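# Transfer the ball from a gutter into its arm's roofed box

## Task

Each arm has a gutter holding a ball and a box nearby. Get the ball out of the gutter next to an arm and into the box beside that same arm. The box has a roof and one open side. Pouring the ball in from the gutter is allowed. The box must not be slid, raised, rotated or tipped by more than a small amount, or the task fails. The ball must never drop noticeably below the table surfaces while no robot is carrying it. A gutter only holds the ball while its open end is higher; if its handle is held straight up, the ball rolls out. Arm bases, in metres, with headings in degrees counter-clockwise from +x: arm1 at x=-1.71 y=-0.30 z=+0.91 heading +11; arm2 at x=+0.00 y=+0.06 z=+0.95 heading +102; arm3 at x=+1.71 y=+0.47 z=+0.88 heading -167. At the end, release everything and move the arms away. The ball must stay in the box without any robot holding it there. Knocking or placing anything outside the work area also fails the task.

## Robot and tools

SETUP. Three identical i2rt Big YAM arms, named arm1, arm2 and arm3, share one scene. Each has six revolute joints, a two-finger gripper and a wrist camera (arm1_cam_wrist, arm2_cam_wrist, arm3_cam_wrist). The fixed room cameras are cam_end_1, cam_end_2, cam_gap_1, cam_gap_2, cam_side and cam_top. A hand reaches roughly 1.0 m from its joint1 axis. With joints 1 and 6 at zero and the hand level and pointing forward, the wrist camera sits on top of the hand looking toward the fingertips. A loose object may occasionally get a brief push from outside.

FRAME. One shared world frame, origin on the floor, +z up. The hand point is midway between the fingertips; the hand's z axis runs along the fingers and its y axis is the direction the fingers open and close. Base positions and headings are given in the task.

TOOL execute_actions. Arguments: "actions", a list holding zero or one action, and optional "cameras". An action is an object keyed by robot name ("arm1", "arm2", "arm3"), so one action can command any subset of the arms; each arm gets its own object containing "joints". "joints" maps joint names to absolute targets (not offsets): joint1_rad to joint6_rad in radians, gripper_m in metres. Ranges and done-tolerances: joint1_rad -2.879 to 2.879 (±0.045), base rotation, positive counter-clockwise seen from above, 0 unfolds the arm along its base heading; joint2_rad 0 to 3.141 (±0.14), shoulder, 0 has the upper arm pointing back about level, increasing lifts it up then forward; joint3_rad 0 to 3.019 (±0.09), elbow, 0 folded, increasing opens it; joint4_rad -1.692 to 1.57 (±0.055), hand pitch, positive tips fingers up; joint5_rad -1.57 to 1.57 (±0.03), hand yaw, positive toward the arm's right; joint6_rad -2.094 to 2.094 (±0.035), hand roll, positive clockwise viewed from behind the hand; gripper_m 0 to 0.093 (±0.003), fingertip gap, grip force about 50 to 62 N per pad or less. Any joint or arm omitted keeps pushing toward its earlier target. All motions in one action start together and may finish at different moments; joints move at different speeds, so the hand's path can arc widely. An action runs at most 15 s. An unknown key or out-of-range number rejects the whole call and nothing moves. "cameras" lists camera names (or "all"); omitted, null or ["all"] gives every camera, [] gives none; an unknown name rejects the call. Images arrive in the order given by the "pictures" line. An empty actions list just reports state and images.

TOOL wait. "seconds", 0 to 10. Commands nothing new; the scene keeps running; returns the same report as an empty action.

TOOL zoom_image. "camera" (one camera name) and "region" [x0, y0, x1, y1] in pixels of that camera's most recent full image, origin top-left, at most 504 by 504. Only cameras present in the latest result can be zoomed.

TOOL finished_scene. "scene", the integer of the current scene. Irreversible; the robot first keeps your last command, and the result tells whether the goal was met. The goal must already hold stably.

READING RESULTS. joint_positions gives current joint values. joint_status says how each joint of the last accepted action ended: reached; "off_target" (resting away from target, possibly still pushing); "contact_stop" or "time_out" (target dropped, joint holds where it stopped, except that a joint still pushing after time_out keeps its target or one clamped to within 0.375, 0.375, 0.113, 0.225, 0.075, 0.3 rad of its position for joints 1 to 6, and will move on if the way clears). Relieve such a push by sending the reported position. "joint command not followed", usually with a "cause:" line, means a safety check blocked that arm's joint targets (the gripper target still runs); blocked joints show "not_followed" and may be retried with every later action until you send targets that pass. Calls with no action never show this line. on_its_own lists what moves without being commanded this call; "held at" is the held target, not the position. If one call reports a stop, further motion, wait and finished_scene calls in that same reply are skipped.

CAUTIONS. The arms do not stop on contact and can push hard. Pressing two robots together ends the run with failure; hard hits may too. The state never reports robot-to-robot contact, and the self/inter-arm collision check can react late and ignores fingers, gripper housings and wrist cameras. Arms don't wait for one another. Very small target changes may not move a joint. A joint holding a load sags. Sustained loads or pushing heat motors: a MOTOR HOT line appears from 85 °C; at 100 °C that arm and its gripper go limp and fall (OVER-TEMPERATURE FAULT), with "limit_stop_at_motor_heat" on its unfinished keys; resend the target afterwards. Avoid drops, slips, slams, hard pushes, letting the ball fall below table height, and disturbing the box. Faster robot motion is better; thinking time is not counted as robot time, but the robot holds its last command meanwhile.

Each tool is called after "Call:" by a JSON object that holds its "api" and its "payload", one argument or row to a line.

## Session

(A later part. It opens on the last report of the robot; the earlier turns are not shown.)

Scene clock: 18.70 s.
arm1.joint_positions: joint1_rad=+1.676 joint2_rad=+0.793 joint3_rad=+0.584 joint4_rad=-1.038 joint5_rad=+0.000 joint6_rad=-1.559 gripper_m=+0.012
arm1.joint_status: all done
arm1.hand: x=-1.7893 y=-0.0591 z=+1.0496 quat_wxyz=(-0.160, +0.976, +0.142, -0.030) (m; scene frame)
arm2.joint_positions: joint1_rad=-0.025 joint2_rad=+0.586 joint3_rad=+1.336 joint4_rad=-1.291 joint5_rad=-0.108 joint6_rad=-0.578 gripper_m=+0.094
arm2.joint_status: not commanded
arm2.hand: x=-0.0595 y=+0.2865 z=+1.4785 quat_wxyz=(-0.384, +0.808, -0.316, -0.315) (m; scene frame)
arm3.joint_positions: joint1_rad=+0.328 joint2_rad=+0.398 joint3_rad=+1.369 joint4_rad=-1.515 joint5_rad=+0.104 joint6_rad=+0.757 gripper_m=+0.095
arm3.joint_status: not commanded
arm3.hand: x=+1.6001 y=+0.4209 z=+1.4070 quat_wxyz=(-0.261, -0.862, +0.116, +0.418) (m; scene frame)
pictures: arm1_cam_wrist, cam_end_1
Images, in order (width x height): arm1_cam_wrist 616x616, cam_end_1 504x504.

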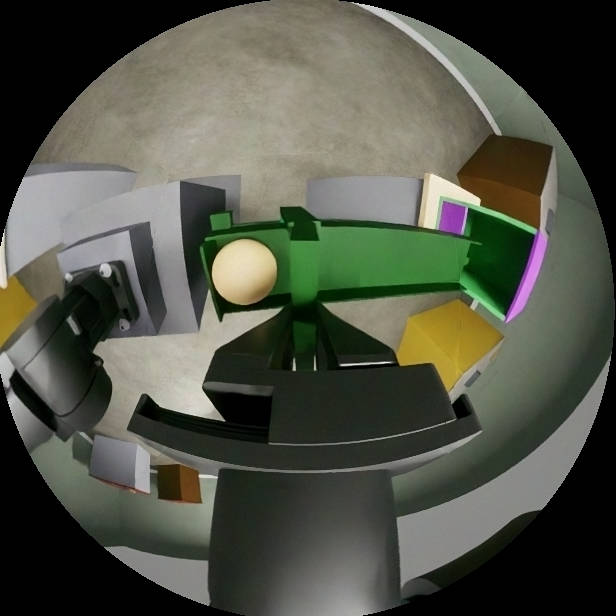

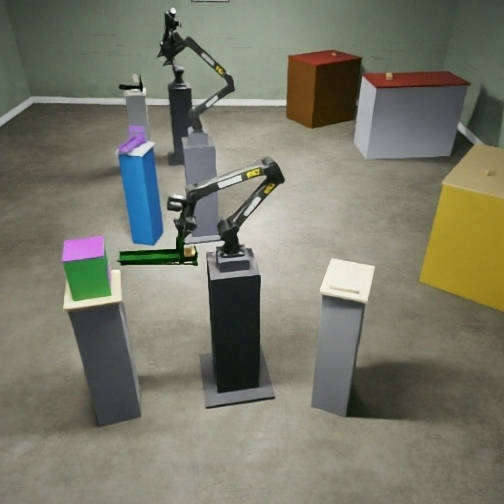

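Call:
{"api": "execute_actions", "payload": {
  "actions": [
    {"arm1":{"joints":{"joint1_rad":1.715,"joint2_rad":1.03,"joint3_rad":0.81,"joint4_rad":-0.97}}}
  ],
  "cameras": ["arm1_cam_wrist","cam_end_1"]
}}

Call:
{"api": "zoom_image", "payload": {
  "camera": "arm1_cam_wrist",
  "region": [380, 130, 610, 360]
}}

Call:
{"api": "zoom_image", "payload": {
  "camera": "cam_end_1",
  "region": [50, 180, 230, 320]
}}

Scene clock: 21.40 s.
arm1.joint_positions: joint1_rad=+1.708 joint2_rad=+1.035 joint3_rad=+0.741 joint4_rad=-0.981 joint5_rad=+0.000 joint6_rad=-1.559 gripper_m=+0.012
arm1.joint_status: all done
arm1.hand: x=-1.8193 y=+0.0025 z=+1.0591 quat_wxyz=(-0.146, +0.976, +0.158, -0.031) (m; scene frame)
arm2.joint_positions: joint1_rad=-0.025 joint2_rad=+0.586 joint3_rad=+1.336 joint4_rad=-1.291 joint5_rad=-0.108 joint6_rad=-0.578 gripper_m=+0.094
arm2.joint_status: not commanded
arm2.hand: x=-0.0595 y=+0.2865 z=+1.4785 quat_wxyz=(-0.384, +0.808, -0.316, -0.315) (m; scene frame)
arm3.joint_positions: joint1_rad=+0.328 joint2_rad=+0.398 joint3_rad=+1.369 joint4_rad=-1.515 joint5_rad=+0.104 joint6_rad=+0.757 gripper_m=+0.095
arm3.joint_status: not commanded
arm3.hand: x=+1.6001 y=+0.4209 z=+1.4070 quat_wxyz=(-0.261, -0.862, +0.116, +0.418) (m; scene frame)
pictures: arm1_cam_wrist, cam_end_1
Images, in order (width x height): arm1_cam_wrist 616x616, cam_end_1 504x504.

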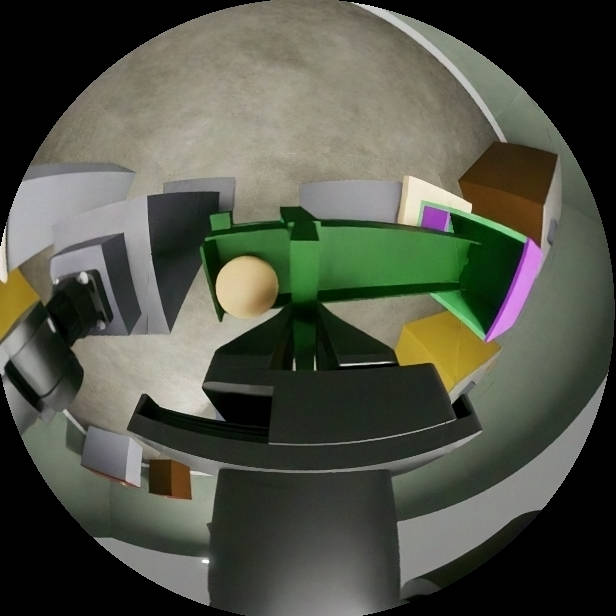

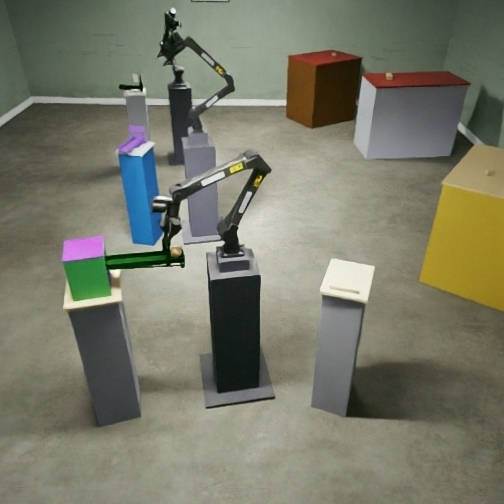

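Region (380, 130, 610, 360) of arm1_cam_wrist's 616x616 image, scaled by 2.191, with more detail than that image has.

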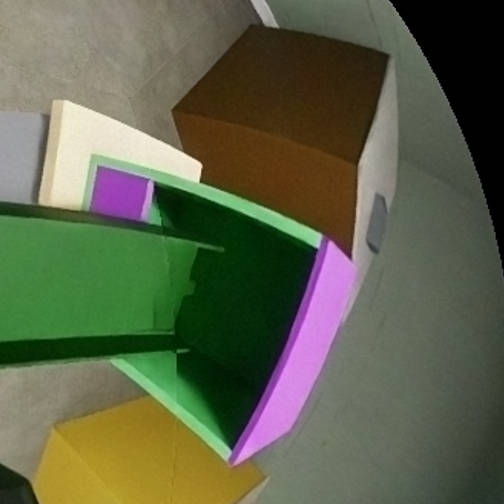

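Region (50, 180, 230, 320) of cam_end_1's 504x504 image, scaled by 2.800, with more detail than that image has.

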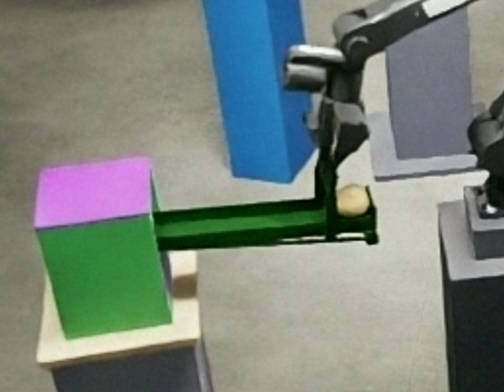

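Call:
{"api": "execute_actions", "payload": {
  "actions": [
    {"arm1":{"joints":{"joint2_rad":1.145,"joint3_rad":0.905}}}
  ],
  "cameras": ["arm1_cam_wrist","cam_end_1"]
}}

Call:
{"api": "zoom_image", "payload": {
  "camera": "arm1_cam_wrist",
  "region": [380, 130, 610, 360]
}}

Scene clock: 23.07 s.
arm1.joint_positions: joint1_rad=+1.708 joint2_rad=+1.150 joint3_rad=+0.834 joint4_rad=-0.981 joint5_rad=+0.000 joint6_rad=-1.559 gripper_m=+0.012
arm1.joint_status: all done
arm1.hand: x=-1.8305 y=+0.0349 z=+1.0626 quat_wxyz=(-0.135, +0.978, +0.159, -0.029) (m; scene frame)
arm2.joint_positions: joint1_rad=-0.025 joint2_rad=+0.586 joint3_rad=+1.336 joint4_rad=-1.291 joint5_rad=-0.108 joint6_rad=-0.578 gripper_m=+0.094
arm2.joint_status: not commanded
arm2.hand: x=-0.0595 y=+0.2865 z=+1.4785 quat_wxyz=(-0.384, +0.808, -0.316, -0.315) (m; scene frame)
arm3.joint_positions: joint1_rad=+0.328 joint2_rad=+0.398 joint3_rad=+1.369 joint4_rad=-1.515 joint5_rad=+0.104 joint6_rad=+0.757 gripper_m=+0.095
arm3.joint_status: not commanded
arm3.hand: x=+1.6001 y=+0.4209 z=+1.4070 quat_wxyz=(-0.261, -0.862, +0.116, +0.418) (m; scene frame)
pictures: arm1_cam_wrist, cam_end_1
Images, in order (width x height): arm1_cam_wrist 616x616, cam_end_1 504x504.

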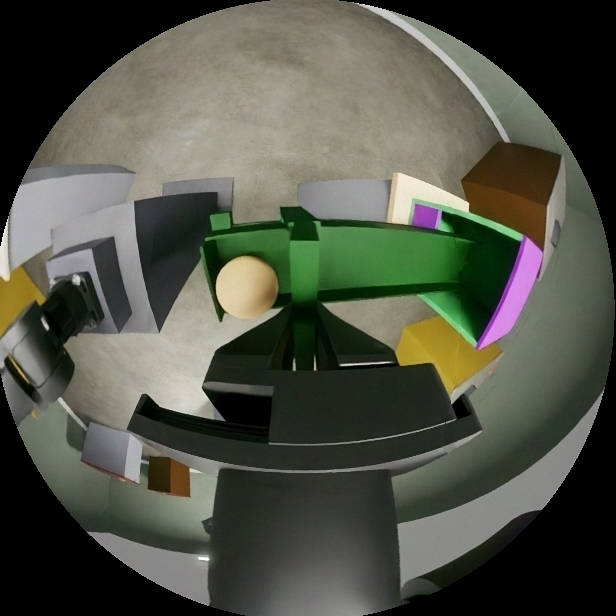

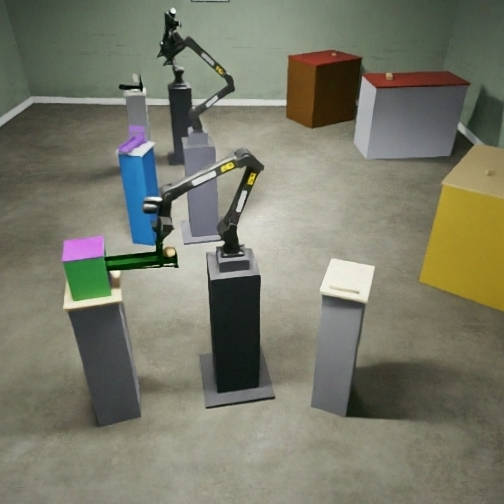

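Region (380, 130, 610, 360) of arm1_cam_wrist's 616x616 image, scaled by 2.191, with more detail than that image has.

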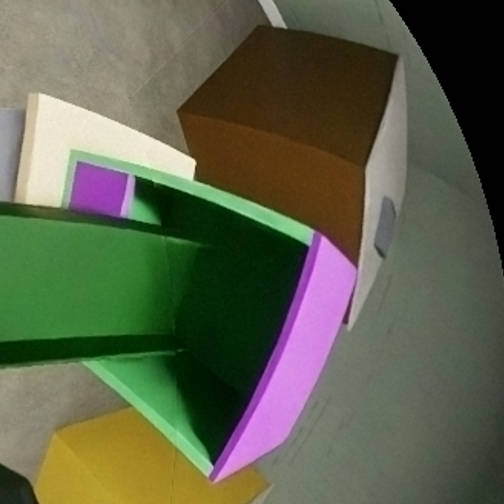

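Call:
{"api": "execute_actions", "payload": {
  "actions": [
    {"arm1":{"joints":{"joint2_rad":1.265,"joint3_rad":1.01,"joint6_rad":-1.51}}}
  ],
  "cameras": ["arm1_cam_wrist","cam_end_1"]
}}

Call:
{"api": "zoom_image", "payload": {
  "camera": "arm1_cam_wrist",
  "region": [380, 130, 610, 360]
}}

Call:
{"api": "zoom_image", "payload": {
  "camera": "cam_end_1",
  "region": [50, 180, 230, 320]
}}

Scene clock: 24.33 s.
arm1.joint_positions: joint1_rad=+1.708 joint2_rad=+1.270 joint3_rad=+0.940 joint4_rad=-0.979 joint5_rad=+0.000 joint6_rad=-1.525 gripper_m=+0.012
arm1.joint_status: all done
arm1.hand: x=-1.8439 y=+0.0735 z=+1.0653 quat_wxyz=(-0.128, +0.981, +0.142, -0.030) (m; scene frame)
arm2.joint_positions: joint1_rad=-0.025 joint2_rad=+0.586 joint3_rad=+1.336 joint4_rad=-1.291 joint5_rad=-0.108 joint6_rad=-0.578 gripper_m=+0.094
arm2.joint_status: not commanded
arm2.hand: x=-0.0595 y=+0.2865 z=+1.4785 quat_wxyz=(-0.384, +0.808, -0.316, -0.315) (m; scene frame)
arm3.joint_positions: joint1_rad=+0.328 joint2_rad=+0.398 joint3_rad=+1.369 joint4_rad=-1.515 joint5_rad=+0.104 joint6_rad=+0.757 gripper_m=+0.095
arm3.joint_status: not commanded
arm3.hand: x=+1.6001 y=+0.4209 z=+1.4070 quat_wxyz=(-0.261, -0.862, +0.116, +0.418) (m; scene frame)
pictures: arm1_cam_wrist, cam_end_1
Images, in order (width x height): arm1_cam_wrist 616x616, cam_end_1 504x504.

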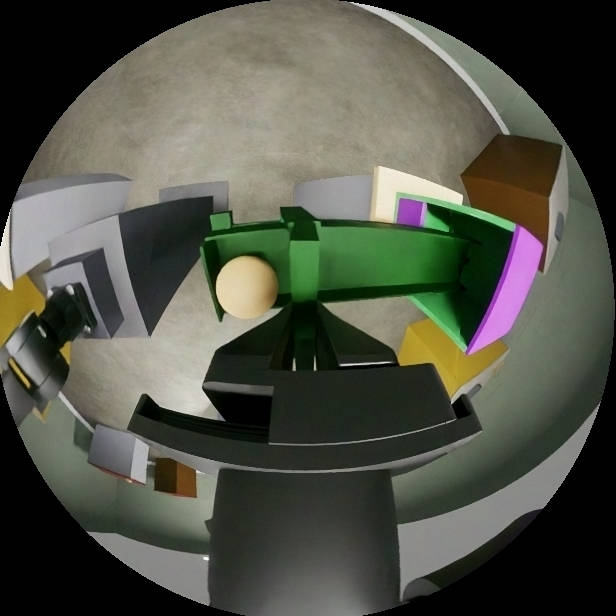

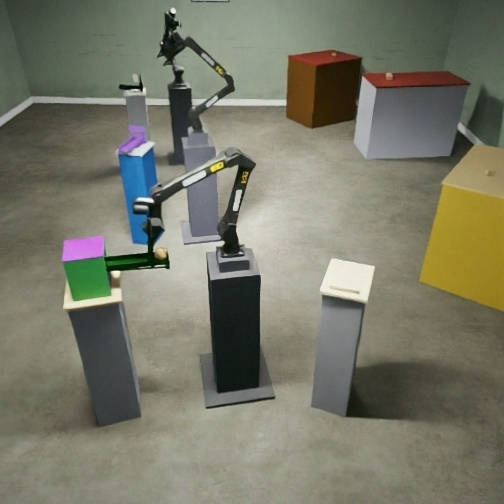

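Region (380, 130, 610, 360) of arm1_cam_wrist's 616x616 image, scaled by 2.191, with more detail than that image has.

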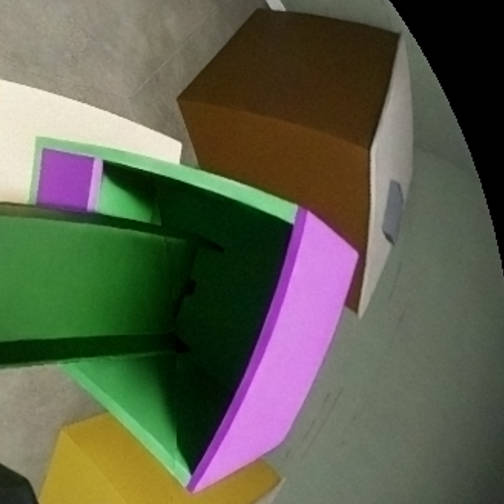

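Region (50, 180, 230, 320) of cam_end_1's 504x504 image, scaled by 2.800, with more detail than that image has.

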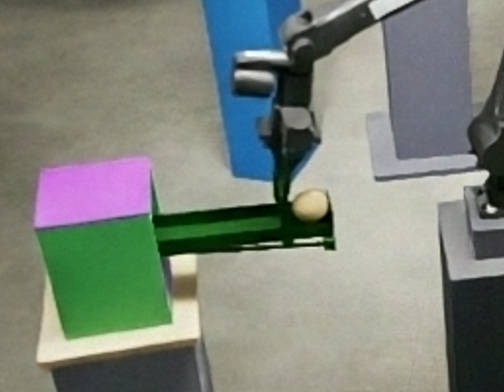

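Call:
{"api": "execute_actions", "payload": {
  "actions": [
    {"arm1":{"joints":{"joint2_rad":1.30,"joint3_rad":1.08,"joint4_rad":-1.075}}}
  ],
  "cameras": []
}}

Call:
{"api": "execute_actions", "payload": {
  "actions": [
    {"arm1":{"joints":{"joint2_rad":1.335,"joint3_rad":1.15,"joint4_rad":-1.16}}}
  ],
  "cameras": ["arm1_cam_wrist","cam_end_1"]
}}

Call:
{"api": "zoom_image", "payload": {
  "camera": "cam_end_1",
  "region": [50, 180, 230, 320]
}}

Scene clock: 25.53 s.
arm1.joint_positions: joint1_rad=+1.708 joint2_rad=+1.299 joint3_rad=+1.003 joint4_rad=-1.072 joint5_rad=+0.000 joint6_rad=-1.524 gripper_m=+0.012
arm1.joint_status: all done
arm1.hand: x=-1.8442 y=+0.0746 z=+1.0755 quat_wxyz=(-0.100, +0.984, +0.142, -0.024) (m; scene frame)
arm2.joint_positions: joint1_rad=-0.025 joint2_rad=+0.586 joint3_rad=+1.336 joint4_rad=-1.291 joint5_rad=-0.108 joint6_rad=-0.578 gripper_m=+0.094
arm2.joint_status: not commanded
arm2.hand: x=-0.0595 y=+0.2865 z=+1.4785 quat_wxyz=(-0.384, +0.808, -0.316, -0.315) (m; scene frame)
arm3.joint_positions: joint1_rad=+0.328 joint2_rad=+0.398 joint3_rad=+1.369 joint4_rad=-1.515 joint5_rad=+0.104 joint6_rad=+0.757 gripper_m=+0.095
arm3.joint_status: not commanded
arm3.hand: x=+1.6001 y=+0.4209 z=+1.4070 quat_wxyz=(-0.261, -0.862, +0.116, +0.418) (m; scene frame)
pictures: none
No camera images: the call's "cameras" was empty. Leave "cameras" out to get every camera's image.

Scene clock: 26.40 s.
arm1.joint_positions: joint1_rad=+1.708 joint2_rad=+1.334 joint3_rad=+1.074 joint4_rad=-1.156 joint5_rad=+0.000 joint6_rad=-1.524 gripper_m=+0.012
arm1.joint_status: all done
arm1.hand: x=-1.8459 y=+0.0798 z=+1.0875 quat_wxyz=(-0.076, +0.987, +0.143, -0.020) (m; scene frame)
arm2.joint_positions: joint1_rad=-0.025 joint2_rad=+0.586 joint3_rad=+1.336 joint4_rad=-1.291 joint5_rad=-0.108 joint6_rad=-0.578 gripper_m=+0.094
arm2.joint_status: not commanded
arm2.hand: x=-0.0595 y=+0.2865 z=+1.4785 quat_wxyz=(-0.384, +0.808, -0.316, -0.315) (m; scene frame)
arm3.joint_positions: joint1_rad=+0.328 joint2_rad=+0.398 joint3_rad=+1.369 joint4_rad=-1.515 joint5_rad=+0.104 joint6_rad=+0.757 gripper_m=+0.095
arm3.joint_status: not commanded
arm3.hand: x=+1.6001 y=+0.4209 z=+1.4070 quat_wxyz=(-0.261, -0.862, +0.116, +0.418) (m; scene frame)
pictures: arm1_cam_wrist, cam_end_1
Images, in order (width x height): arm1_cam_wrist 616x616, cam_end_1 504x504.

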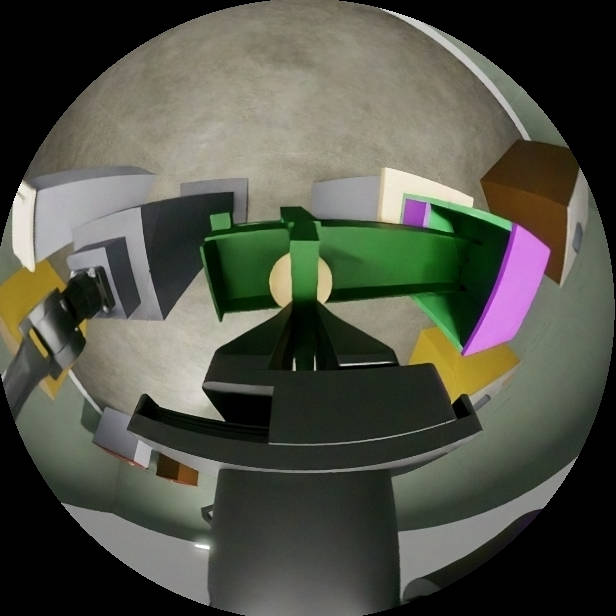

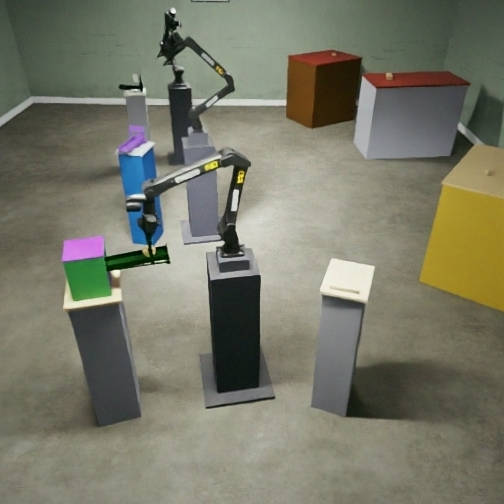

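Region (50, 180, 230, 320) of cam_end_1's 504x504 image, scaled by 2.800, with more detail than that image has.

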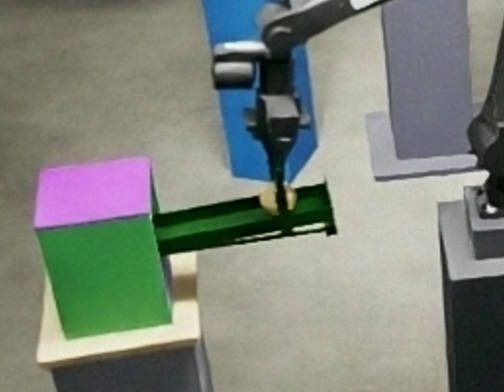

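Call:
{"api": "wait", "payload": {
  "seconds": 1.5
}}

Scene clock: 27.93 s.
arm1.joint_positions: joint1_rad=+1.708 joint2_rad=+1.334 joint3_rad=+1.074 joint4_rad=-1.157 joint5_rad=+0.000 joint6_rad=-1.524 gripper_m=+0.012
arm1.joint_status: all done
arm1.hand: x=-1.8457 y=+0.0794 z=+1.0874 quat_wxyz=(-0.075, +0.987, +0.143, -0.020) (m; scene frame)
arm2.joint_positions: joint1_rad=-0.025 joint2_rad=+0.586 joint3_rad=+1.336 joint4_rad=-1.291 joint5_rad=-0.108 joint6_rad=-0.578 gripper_m=+0.094
arm2.joint_status: not commanded
arm2.hand: x=-0.0595 y=+0.2865 z=+1.4785 quat_wxyz=(-0.384, +0.808, -0.316, -0.315) (m; scene frame)
arm3.joint_positions: joint1_rad=+0.328 joint2_rad=+0.398 joint3_rad=+1.369 joint4_rad=-1.515 joint5_rad=+0.104 joint6_rad=+0.757 gripper_m=+0.095
arm3.joint_status: not commanded
arm3.hand: x=+1.6001 y=+0.4209 z=+1.4070 quat_wxyz=(-0.261, -0.862, +0.116, +0.418) (m; scene frame)
wait: 1.50 s; at rest by 0.23 s
pictures: arm1_cam_wrist, arm2_cam_wrist, arm3_cam_wrist, cam_end_1, cam_end_2, cam_gap_1, cam_gap_2, cam_side, cam_top
Images, in order (width x height): arm1_cam_wrist 616x616, arm2_cam_wrist 616x616, arm3_cam_wrist 616x616, cam_end_1 504x504, cam_end_2 504x504, cam_gap_1 504x504, cam_gap_2 504x504, cam_side 504x504, cam_top 504x504.

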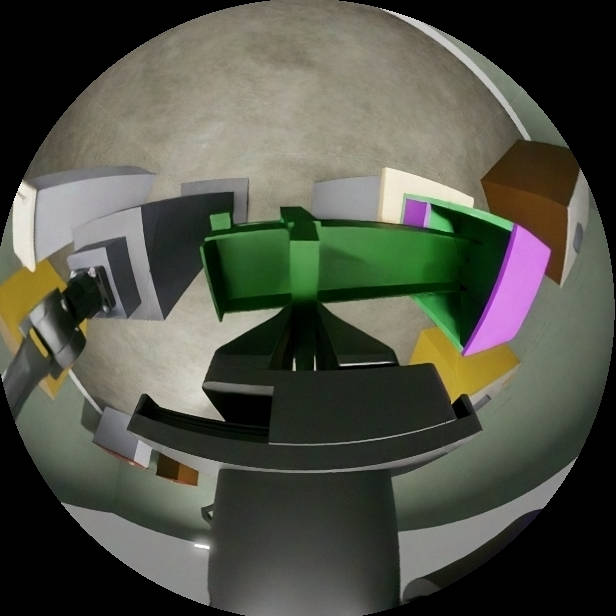

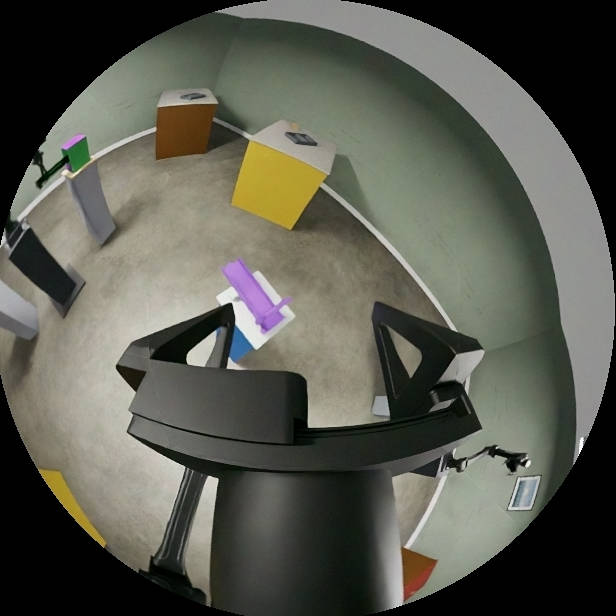

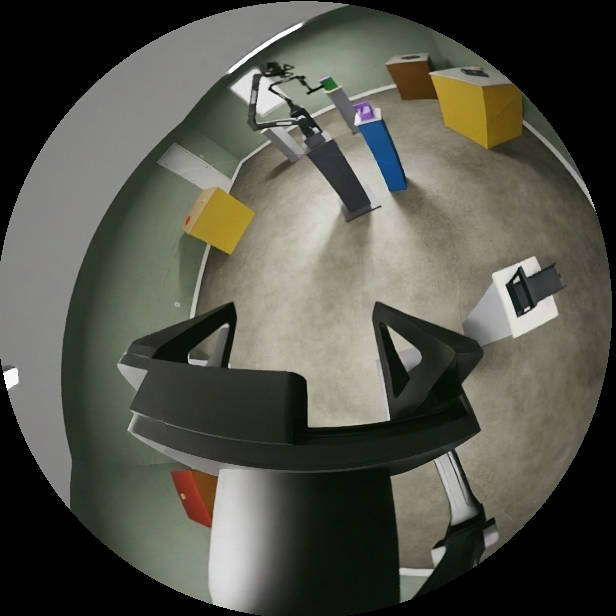

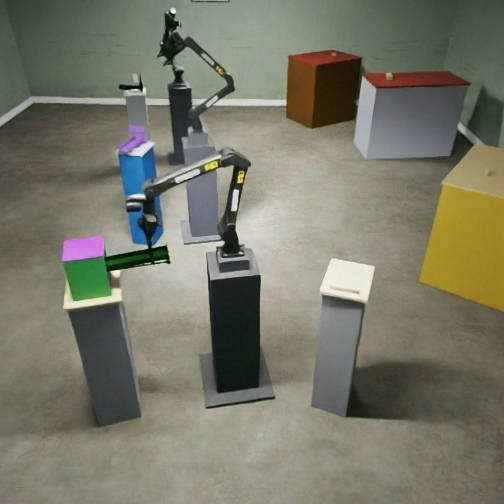

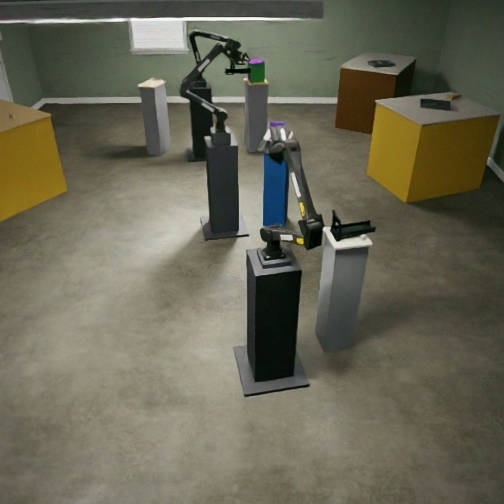

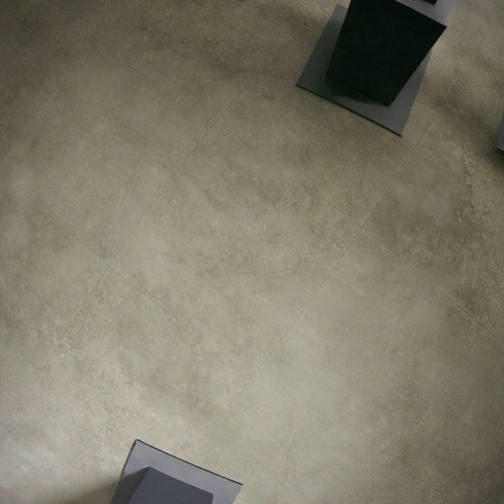

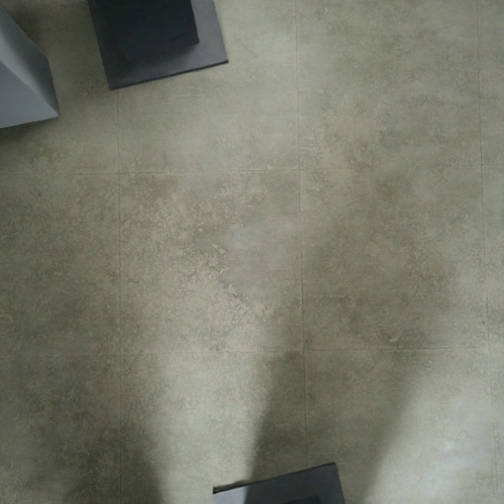

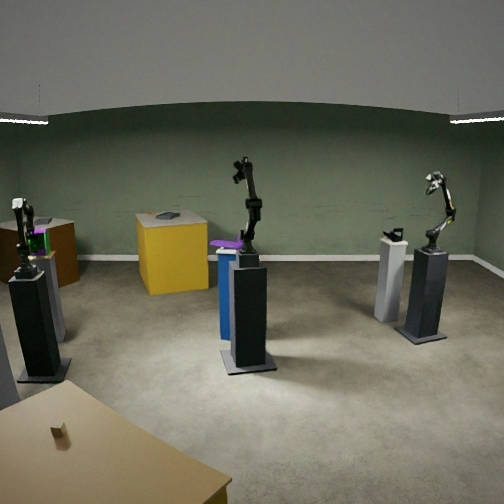

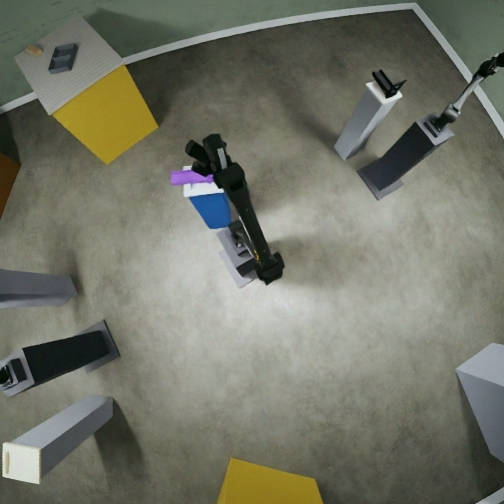

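Call:
{"api": "execute_actions", "payload": {
  "actions": [
    {"arm1":{"joints":{"joint2_rad":1.215,"joint3_rad":1.0}}}
  ],
  "cameras": []
}}

Call:
{"api": "execute_actions", "payload": {
  "actions": [
    {"arm1":{"joints":{"joint2_rad":1.09,"joint3_rad":0.9}}}
  ],
  "cameras": ["arm1_cam_wrist","cam_end_1"]
}}

Call:
{"api": "zoom_image", "payload": {
  "camera": "arm1_cam_wrist",
  "region": [380, 130, 610, 360]
}}

Scene clock: 29.70 s.
arm1.joint_positions: joint1_rad=+1.708 joint2_rad=+1.237 joint3_rad=+0.995 joint4_rad=-1.162 joint5_rad=+0.000 joint6_rad=-1.524 gripper_m=+0.012
arm1.joint_status: all done
arm1.hand: x=-1.8352 y=+0.0492 z=+1.0908 quat_wxyz=(-0.082, +0.986, +0.142, -0.021) (m; scene frame)
arm2.joint_positions: joint1_rad=-0.025 joint2_rad=+0.586 joint3_rad=+1.336 joint4_rad=-1.291 joint5_rad=-0.108 joint6_rad=-0.578 gripper_m=+0.094
arm2.joint_status: not commanded
arm2.hand: x=-0.0595 y=+0.2865 z=+1.4785 quat_wxyz=(-0.384, +0.808, -0.316, -0.315) (m; scene frame)
arm3.joint_positions: joint1_rad=+0.328 joint2_rad=+0.398 joint3_rad=+1.369 joint4_rad=-1.515 joint5_rad=+0.104 joint6_rad=+0.757 gripper_m=+0.095
arm3.joint_status: not commanded
arm3.hand: x=+1.6001 y=+0.4209 z=+1.4070 quat_wxyz=(-0.261, -0.862, +0.116, +0.418) (m; scene frame)
pictures: none
No camera images: the call's "cameras" was empty. Leave "cameras" out to get every camera's image.

Scene clock: 30.60 s.
arm1.joint_positions: joint1_rad=+1.708 joint2_rad=+1.108 joint3_rad=+0.888 joint4_rad=-1.165 joint5_rad=+0.000 joint6_rad=-1.524 gripper_m=+0.012
arm1.joint_status: all done
arm1.hand: x=-1.8215 y=+0.0097 z=+1.0888 quat_wxyz=(-0.091, +0.985, +0.142, -0.023) (m; scene frame)
arm2.joint_positions: joint1_rad=-0.025 joint2_rad=+0.586 joint3_rad=+1.336 joint4_rad=-1.291 joint5_rad=-0.108 joint6_rad=-0.578 gripper_m=+0.094
arm2.joint_status: not commanded
arm2.hand: x=-0.0595 y=+0.2865 z=+1.4785 quat_wxyz=(-0.384, +0.808, -0.316, -0.315) (m; scene frame)
arm3.joint_positions: joint1_rad=+0.328 joint2_rad=+0.398 joint3_rad=+1.369 joint4_rad=-1.515 joint5_rad=+0.104 joint6_rad=+0.757 gripper_m=+0.095
arm3.joint_status: not commanded
arm3.hand: x=+1.6001 y=+0.4209 z=+1.4070 quat_wxyz=(-0.261, -0.862, +0.116, +0.418) (m; scene frame)
pictures: arm1_cam_wrist, cam_end_1
Images, in order (width x height): arm1_cam_wrist 616x616, cam_end_1 504x504.

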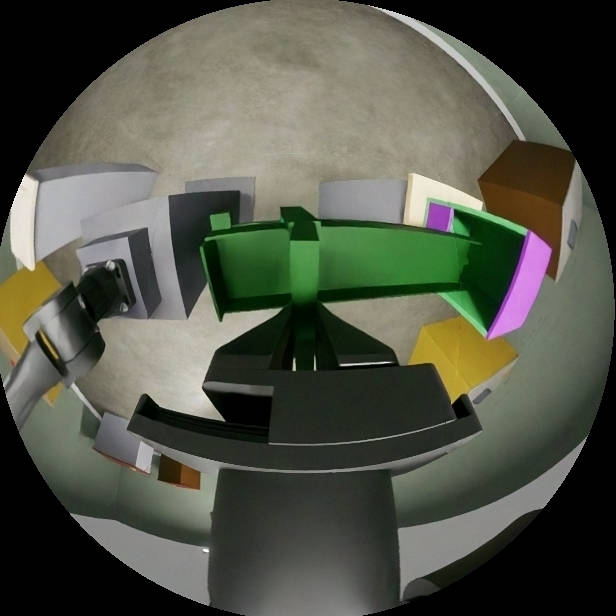

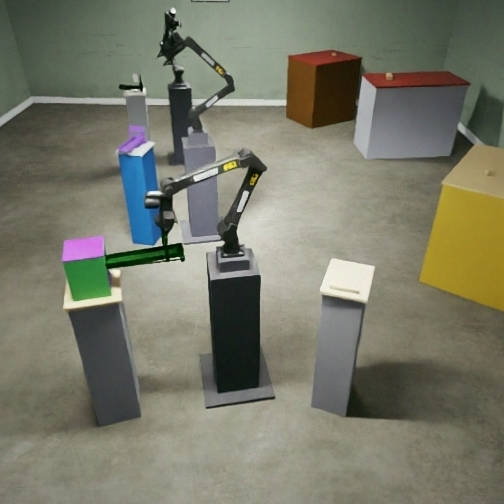

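Region (380, 130, 610, 360) of arm1_cam_wrist's 616x616 image, scaled by 2.191, with more detail than that image has.

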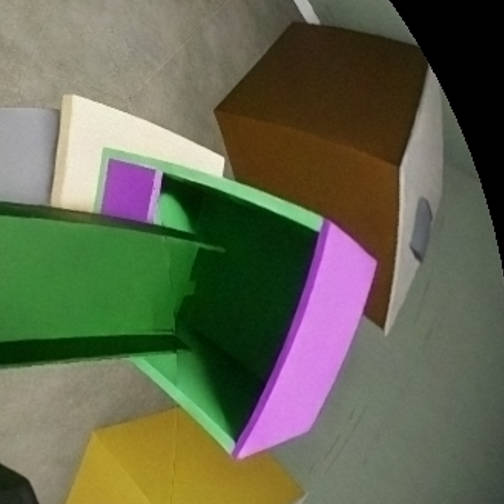

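Call:
{"api": "execute_actions", "payload": {
  "actions": [
    {"arm1":{"joints":{"joint2_rad":0.89,"joint3_rad":0.75}}}
  ],
  "cameras": ["arm1_cam_wrist","cam_end_1"]
}}

Call:
{"api": "zoom_image", "payload": {
  "camera": "arm1_cam_wrist",
  "region": [380, 130, 610, 360]
}}

Scene clock: 31.63 s.
arm1.joint_positions: joint1_rad=+1.708 joint2_rad=+0.899 joint3_rad=+0.739 joint4_rad=-1.166 joint5_rad=+0.000 joint6_rad=-1.523 gripper_m=+0.012
arm1.joint_status: all done
arm1.hand: x=-1.8031 y=-0.0433 z=+1.0837 quat_wxyz=(-0.120, +0.982, +0.141, -0.028) (m; scene frame)
arm2.joint_positions: joint1_rad=-0.025 joint2_rad=+0.586 joint3_rad=+1.336 joint4_rad=-1.291 joint5_rad=-0.108 joint6_rad=-0.578 gripper_m=+0.094
arm2.joint_status: not commanded
arm2.hand: x=-0.0595 y=+0.2865 z=+1.4785 quat_wxyz=(-0.384, +0.808, -0.316, -0.315) (m; scene frame)
arm3.joint_positions: joint1_rad=+0.328 joint2_rad=+0.398 joint3_rad=+1.369 joint4_rad=-1.515 joint5_rad=+0.104 joint6_rad=+0.757 gripper_m=+0.095
arm3.joint_status: not commanded
arm3.hand: x=+1.6001 y=+0.4209 z=+1.4070 quat_wxyz=(-0.261, -0.862, +0.116, +0.418) (m; scene frame)
pictures: arm1_cam_wrist, cam_end_1
Images, in order (width x height): arm1_cam_wrist 616x616, cam_end_1 504x504.

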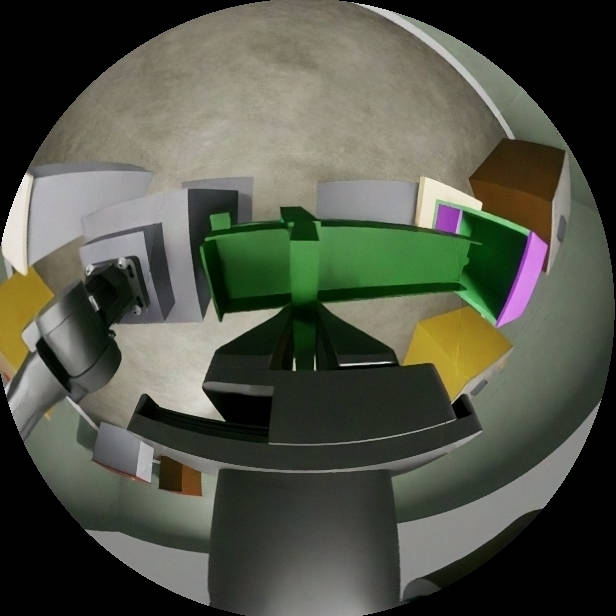

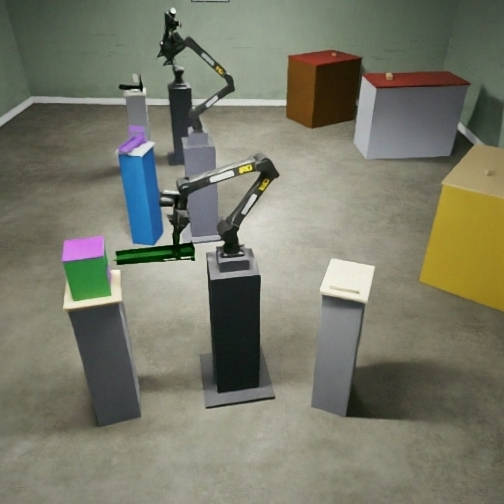

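Region (380, 130, 610, 360) of arm1_cam_wrist's 616x616 image, scaled by 2.191, with more detail than that image has.

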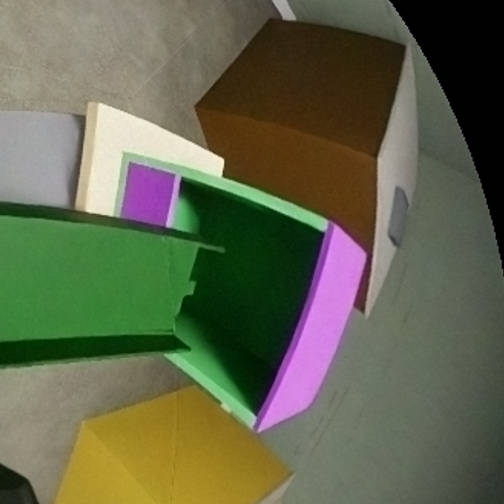

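Call:
{"api": "execute_actions", "payload": {
  "actions": [
    {"arm1":{"joints":{"joint1_rad":1.0,"joint6_rad":-0.7}}}
  ],
  "cameras": ["arm1_cam_wrist","cam_end_1","cam_side","cam_top"]
}}

Call:
{"api": "zoom_image", "payload": {
  "camera": "cam_side",
  "region": [0, 190, 100, 290]
}}

Scene clock: 33.53 s.
arm1.joint_positions: joint1_rad=+1.003 joint2_rad=+0.899 joint3_rad=+0.739 joint4_rad=-1.166 joint5_rad=+0.000 joint6_rad=-0.714 gripper_m=+0.012
arm1.joint_status: all done
arm1.hand: x=-1.6127 y=-0.0471 z=+1.0817 quat_wxyz=(-0.115, +0.811, -0.572, -0.033) (m; scene frame)
arm2.joint_positions: joint1_rad=-0.025 joint2_rad=+0.586 joint3_rad=+1.336 joint4_rad=-1.291 joint5_rad=-0.108 joint6_rad=-0.578 gripper_m=+0.094
arm2.joint_status: not commanded
arm2.hand: x=-0.0595 y=+0.2865 z=+1.4785 quat_wxyz=(-0.384, +0.808, -0.316, -0.315) (m; scene frame)
arm3.joint_positions: joint1_rad=+0.328 joint2_rad=+0.398 joint3_rad=+1.369 joint4_rad=-1.515 joint5_rad=+0.104 joint6_rad=+0.757 gripper_m=+0.095
arm3.joint_status: not commanded
arm3.hand: x=+1.6001 y=+0.4209 z=+1.4070 quat_wxyz=(-0.261, -0.862, +0.116, +0.418) (m; scene frame)
pictures: arm1_cam_wrist, cam_end_1, cam_side, cam_top
Images, in order (width x height): arm1_cam_wrist 616x616, cam_end_1 504x504, cam_side 504x504, cam_top 504x504.

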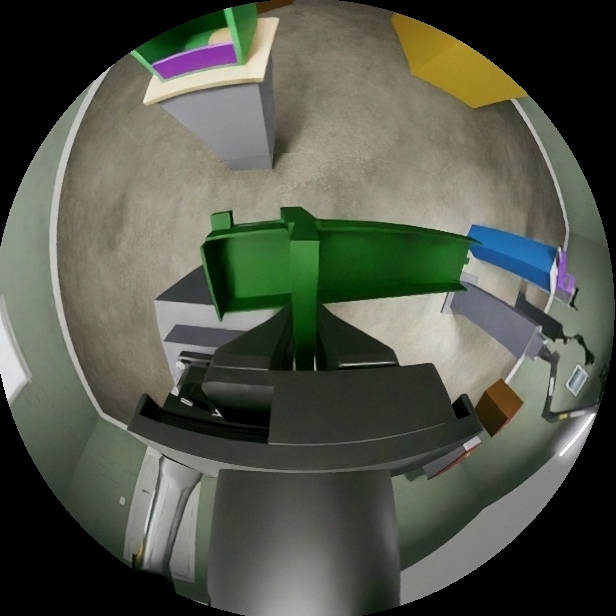

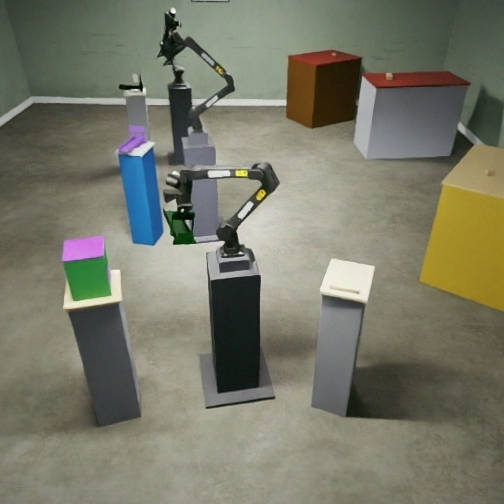

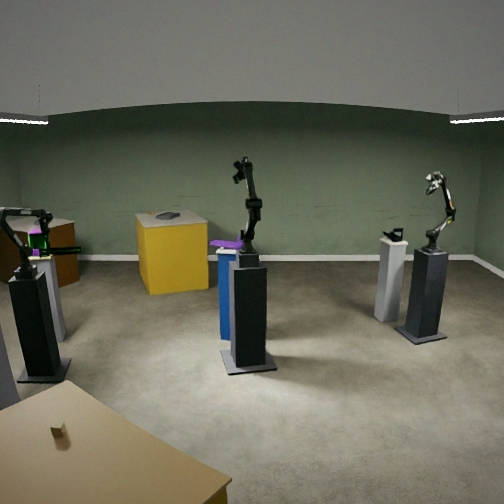

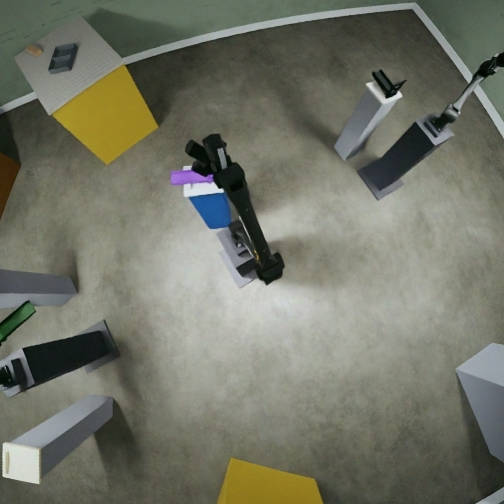

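Region (0, 190, 100, 290) of cam_side's 504x504 image, scaled by 5.040, with more detail than that image has.

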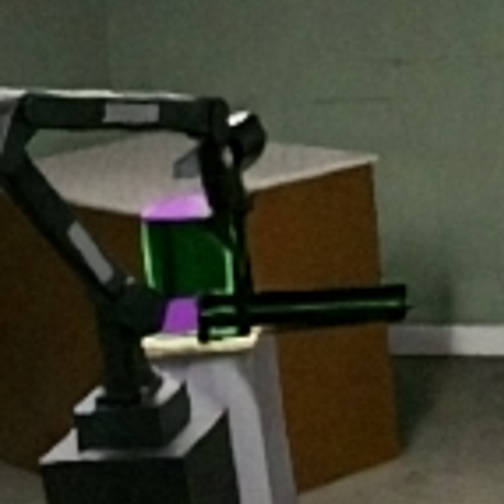

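Call:
{"api": "execute_actions", "payload": {
  "actions": [
    {"arm1":{"joints":{"joint1_rad":-1.852,"joint2_rad":1.93,"joint3_rad":1.89,"joint4_rad":-1.45,"joint5_rad":0.2,"joint6_rad":0.25}}}
  ],
  "cameras": ["arm1_cam_wrist","cam_end_1"]
}}

Call:
{"api": "zoom_image", "payload": {
  "camera": "cam_end_1",
  "region": [300, 170, 420, 310]
}}

Scene clock: 36.53 s.
arm1.joint_positions: joint1_rad=-1.855 joint2_rad=+1.971 joint3_rad=+1.836 joint4_rad=-1.440 joint5_rad=+0.198 joint6_rad=+0.237 gripper_m=+0.012
arm1.joint_status: all done
arm1.hand: x=-1.8003 y=-0.9079 z=+1.0733 quat_wxyz=(+0.069, -0.807, -0.581, +0.078) (m; scene frame)
arm2.joint_positions: joint1_rad=-0.025 joint2_rad=+0.586 joint3_rad=+1.336 joint4_rad=-1.291 joint5_rad=-0.108 joint6_rad=-0.578 gripper_m=+0.094
arm2.joint_status: not commanded
arm2.hand: x=-0.0595 y=+0.2865 z=+1.4785 quat_wxyz=(-0.384, +0.808, -0.316, -0.315) (m; scene frame)
arm3.joint_positions: joint1_rad=+0.328 joint2_rad=+0.398 joint3_rad=+1.369 joint4_rad=-1.515 joint5_rad=+0.104 joint6_rad=+0.757 gripper_m=+0.095
arm3.joint_status: not commanded
arm3.hand: x=+1.6001 y=+0.4209 z=+1.4070 quat_wxyz=(-0.261, -0.862, +0.116, +0.418) (m; scene frame)
pictures: arm1_cam_wrist, cam_end_1
Images, in order (width x height): arm1_cam_wrist 616x616, cam_end_1 504x504.

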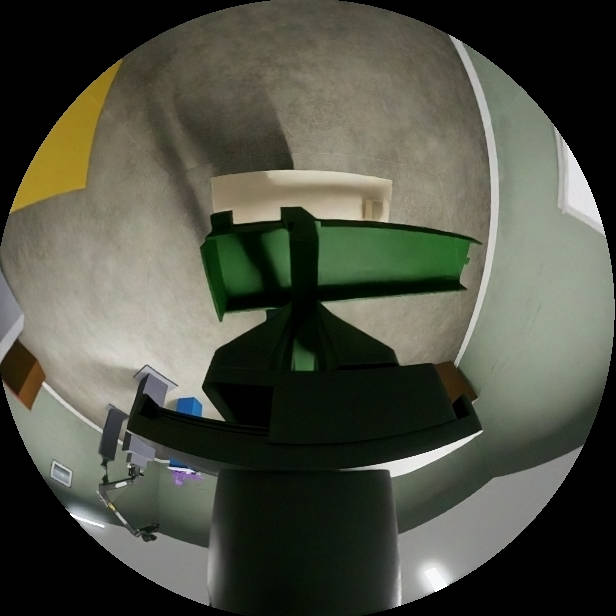

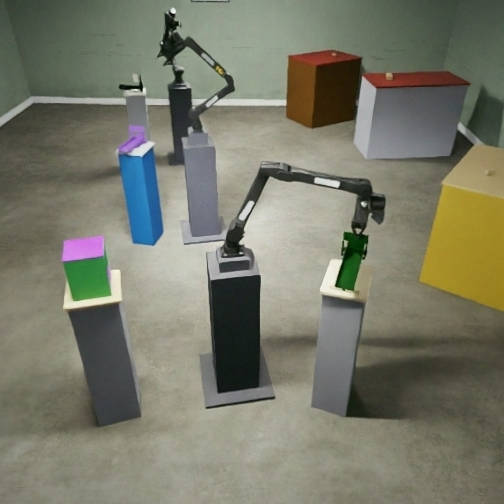

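Region (300, 170, 420, 310) of cam_end_1's 504x504 image, scaled by 3.600, with more detail than that image has; it fills the left 432 columns of this view, and the rest is white.

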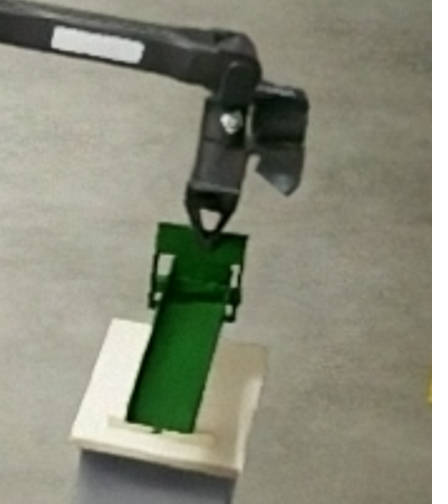

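Call:
{"api": "execute_actions", "payload": {
  "actions": [
    {"arm1":{"joints":{"joint2_rad":2.01,"joint3_rad":1.705,"joint4_rad":-1.255}}}
  ],
  "cameras": ["arm1_cam_wrist","cam_end_1"]
}}

Call:
{"api": "zoom_image", "payload": {
  "camera": "cam_end_1",
  "region": [300, 170, 420, 310]
}}

Scene clock: 37.57 s.
arm1.joint_positions: joint1_rad=-1.851 joint2_rad=+2.021 joint3_rad=+1.697 joint4_rad=-1.268 joint5_rad=+0.203 joint6_rad=+0.239 gripper_m=+0.012
arm1.joint_status: all done
arm1.hand: x=-1.7993 y=-0.9038 z=+0.9928 quat_wxyz=(+0.076, -0.806, -0.582, +0.075) (m; scene frame)
arm2.joint_positions: joint1_rad=-0.025 joint2_rad=+0.586 joint3_rad=+1.336 joint4_rad=-1.291 joint5_rad=-0.108 joint6_rad=-0.578 gripper_m=+0.094
arm2.joint_status: not commanded
arm2.hand: x=-0.0595 y=+0.2865 z=+1.4785 quat_wxyz=(-0.384, +0.808, -0.316, -0.315) (m; scene frame)
arm3.joint_positions: joint1_rad=+0.328 joint2_rad=+0.398 joint3_rad=+1.369 joint4_rad=-1.515 joint5_rad=+0.104 joint6_rad=+0.757 gripper_m=+0.095
arm3.joint_status: not commanded
arm3.hand: x=+1.6001 y=+0.4209 z=+1.4070 quat_wxyz=(-0.261, -0.862, +0.116, +0.418) (m; scene frame)
pictures: arm1_cam_wrist, cam_end_1
Images, in order (width x height): arm1_cam_wrist 616x616, cam_end_1 504x504.

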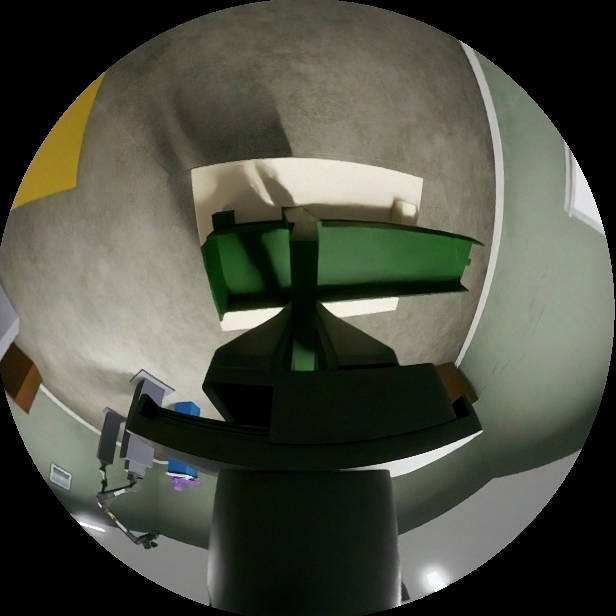

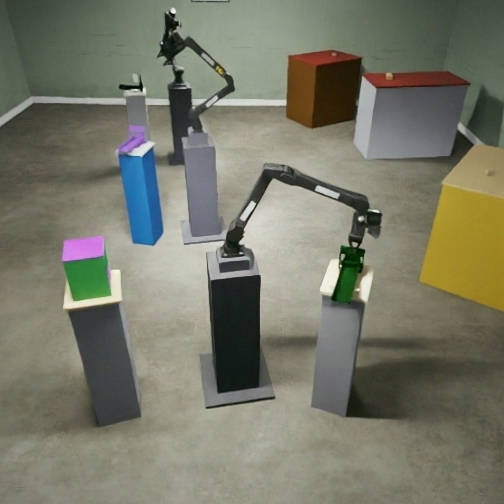

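Region (300, 170, 420, 310) of cam_end_1's 504x504 image, scaled by 3.600, with more detail than that image has; it fills the left 432 columns of this view, and the rest is white.

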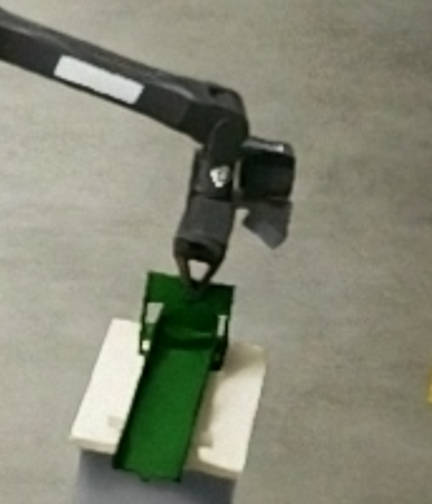

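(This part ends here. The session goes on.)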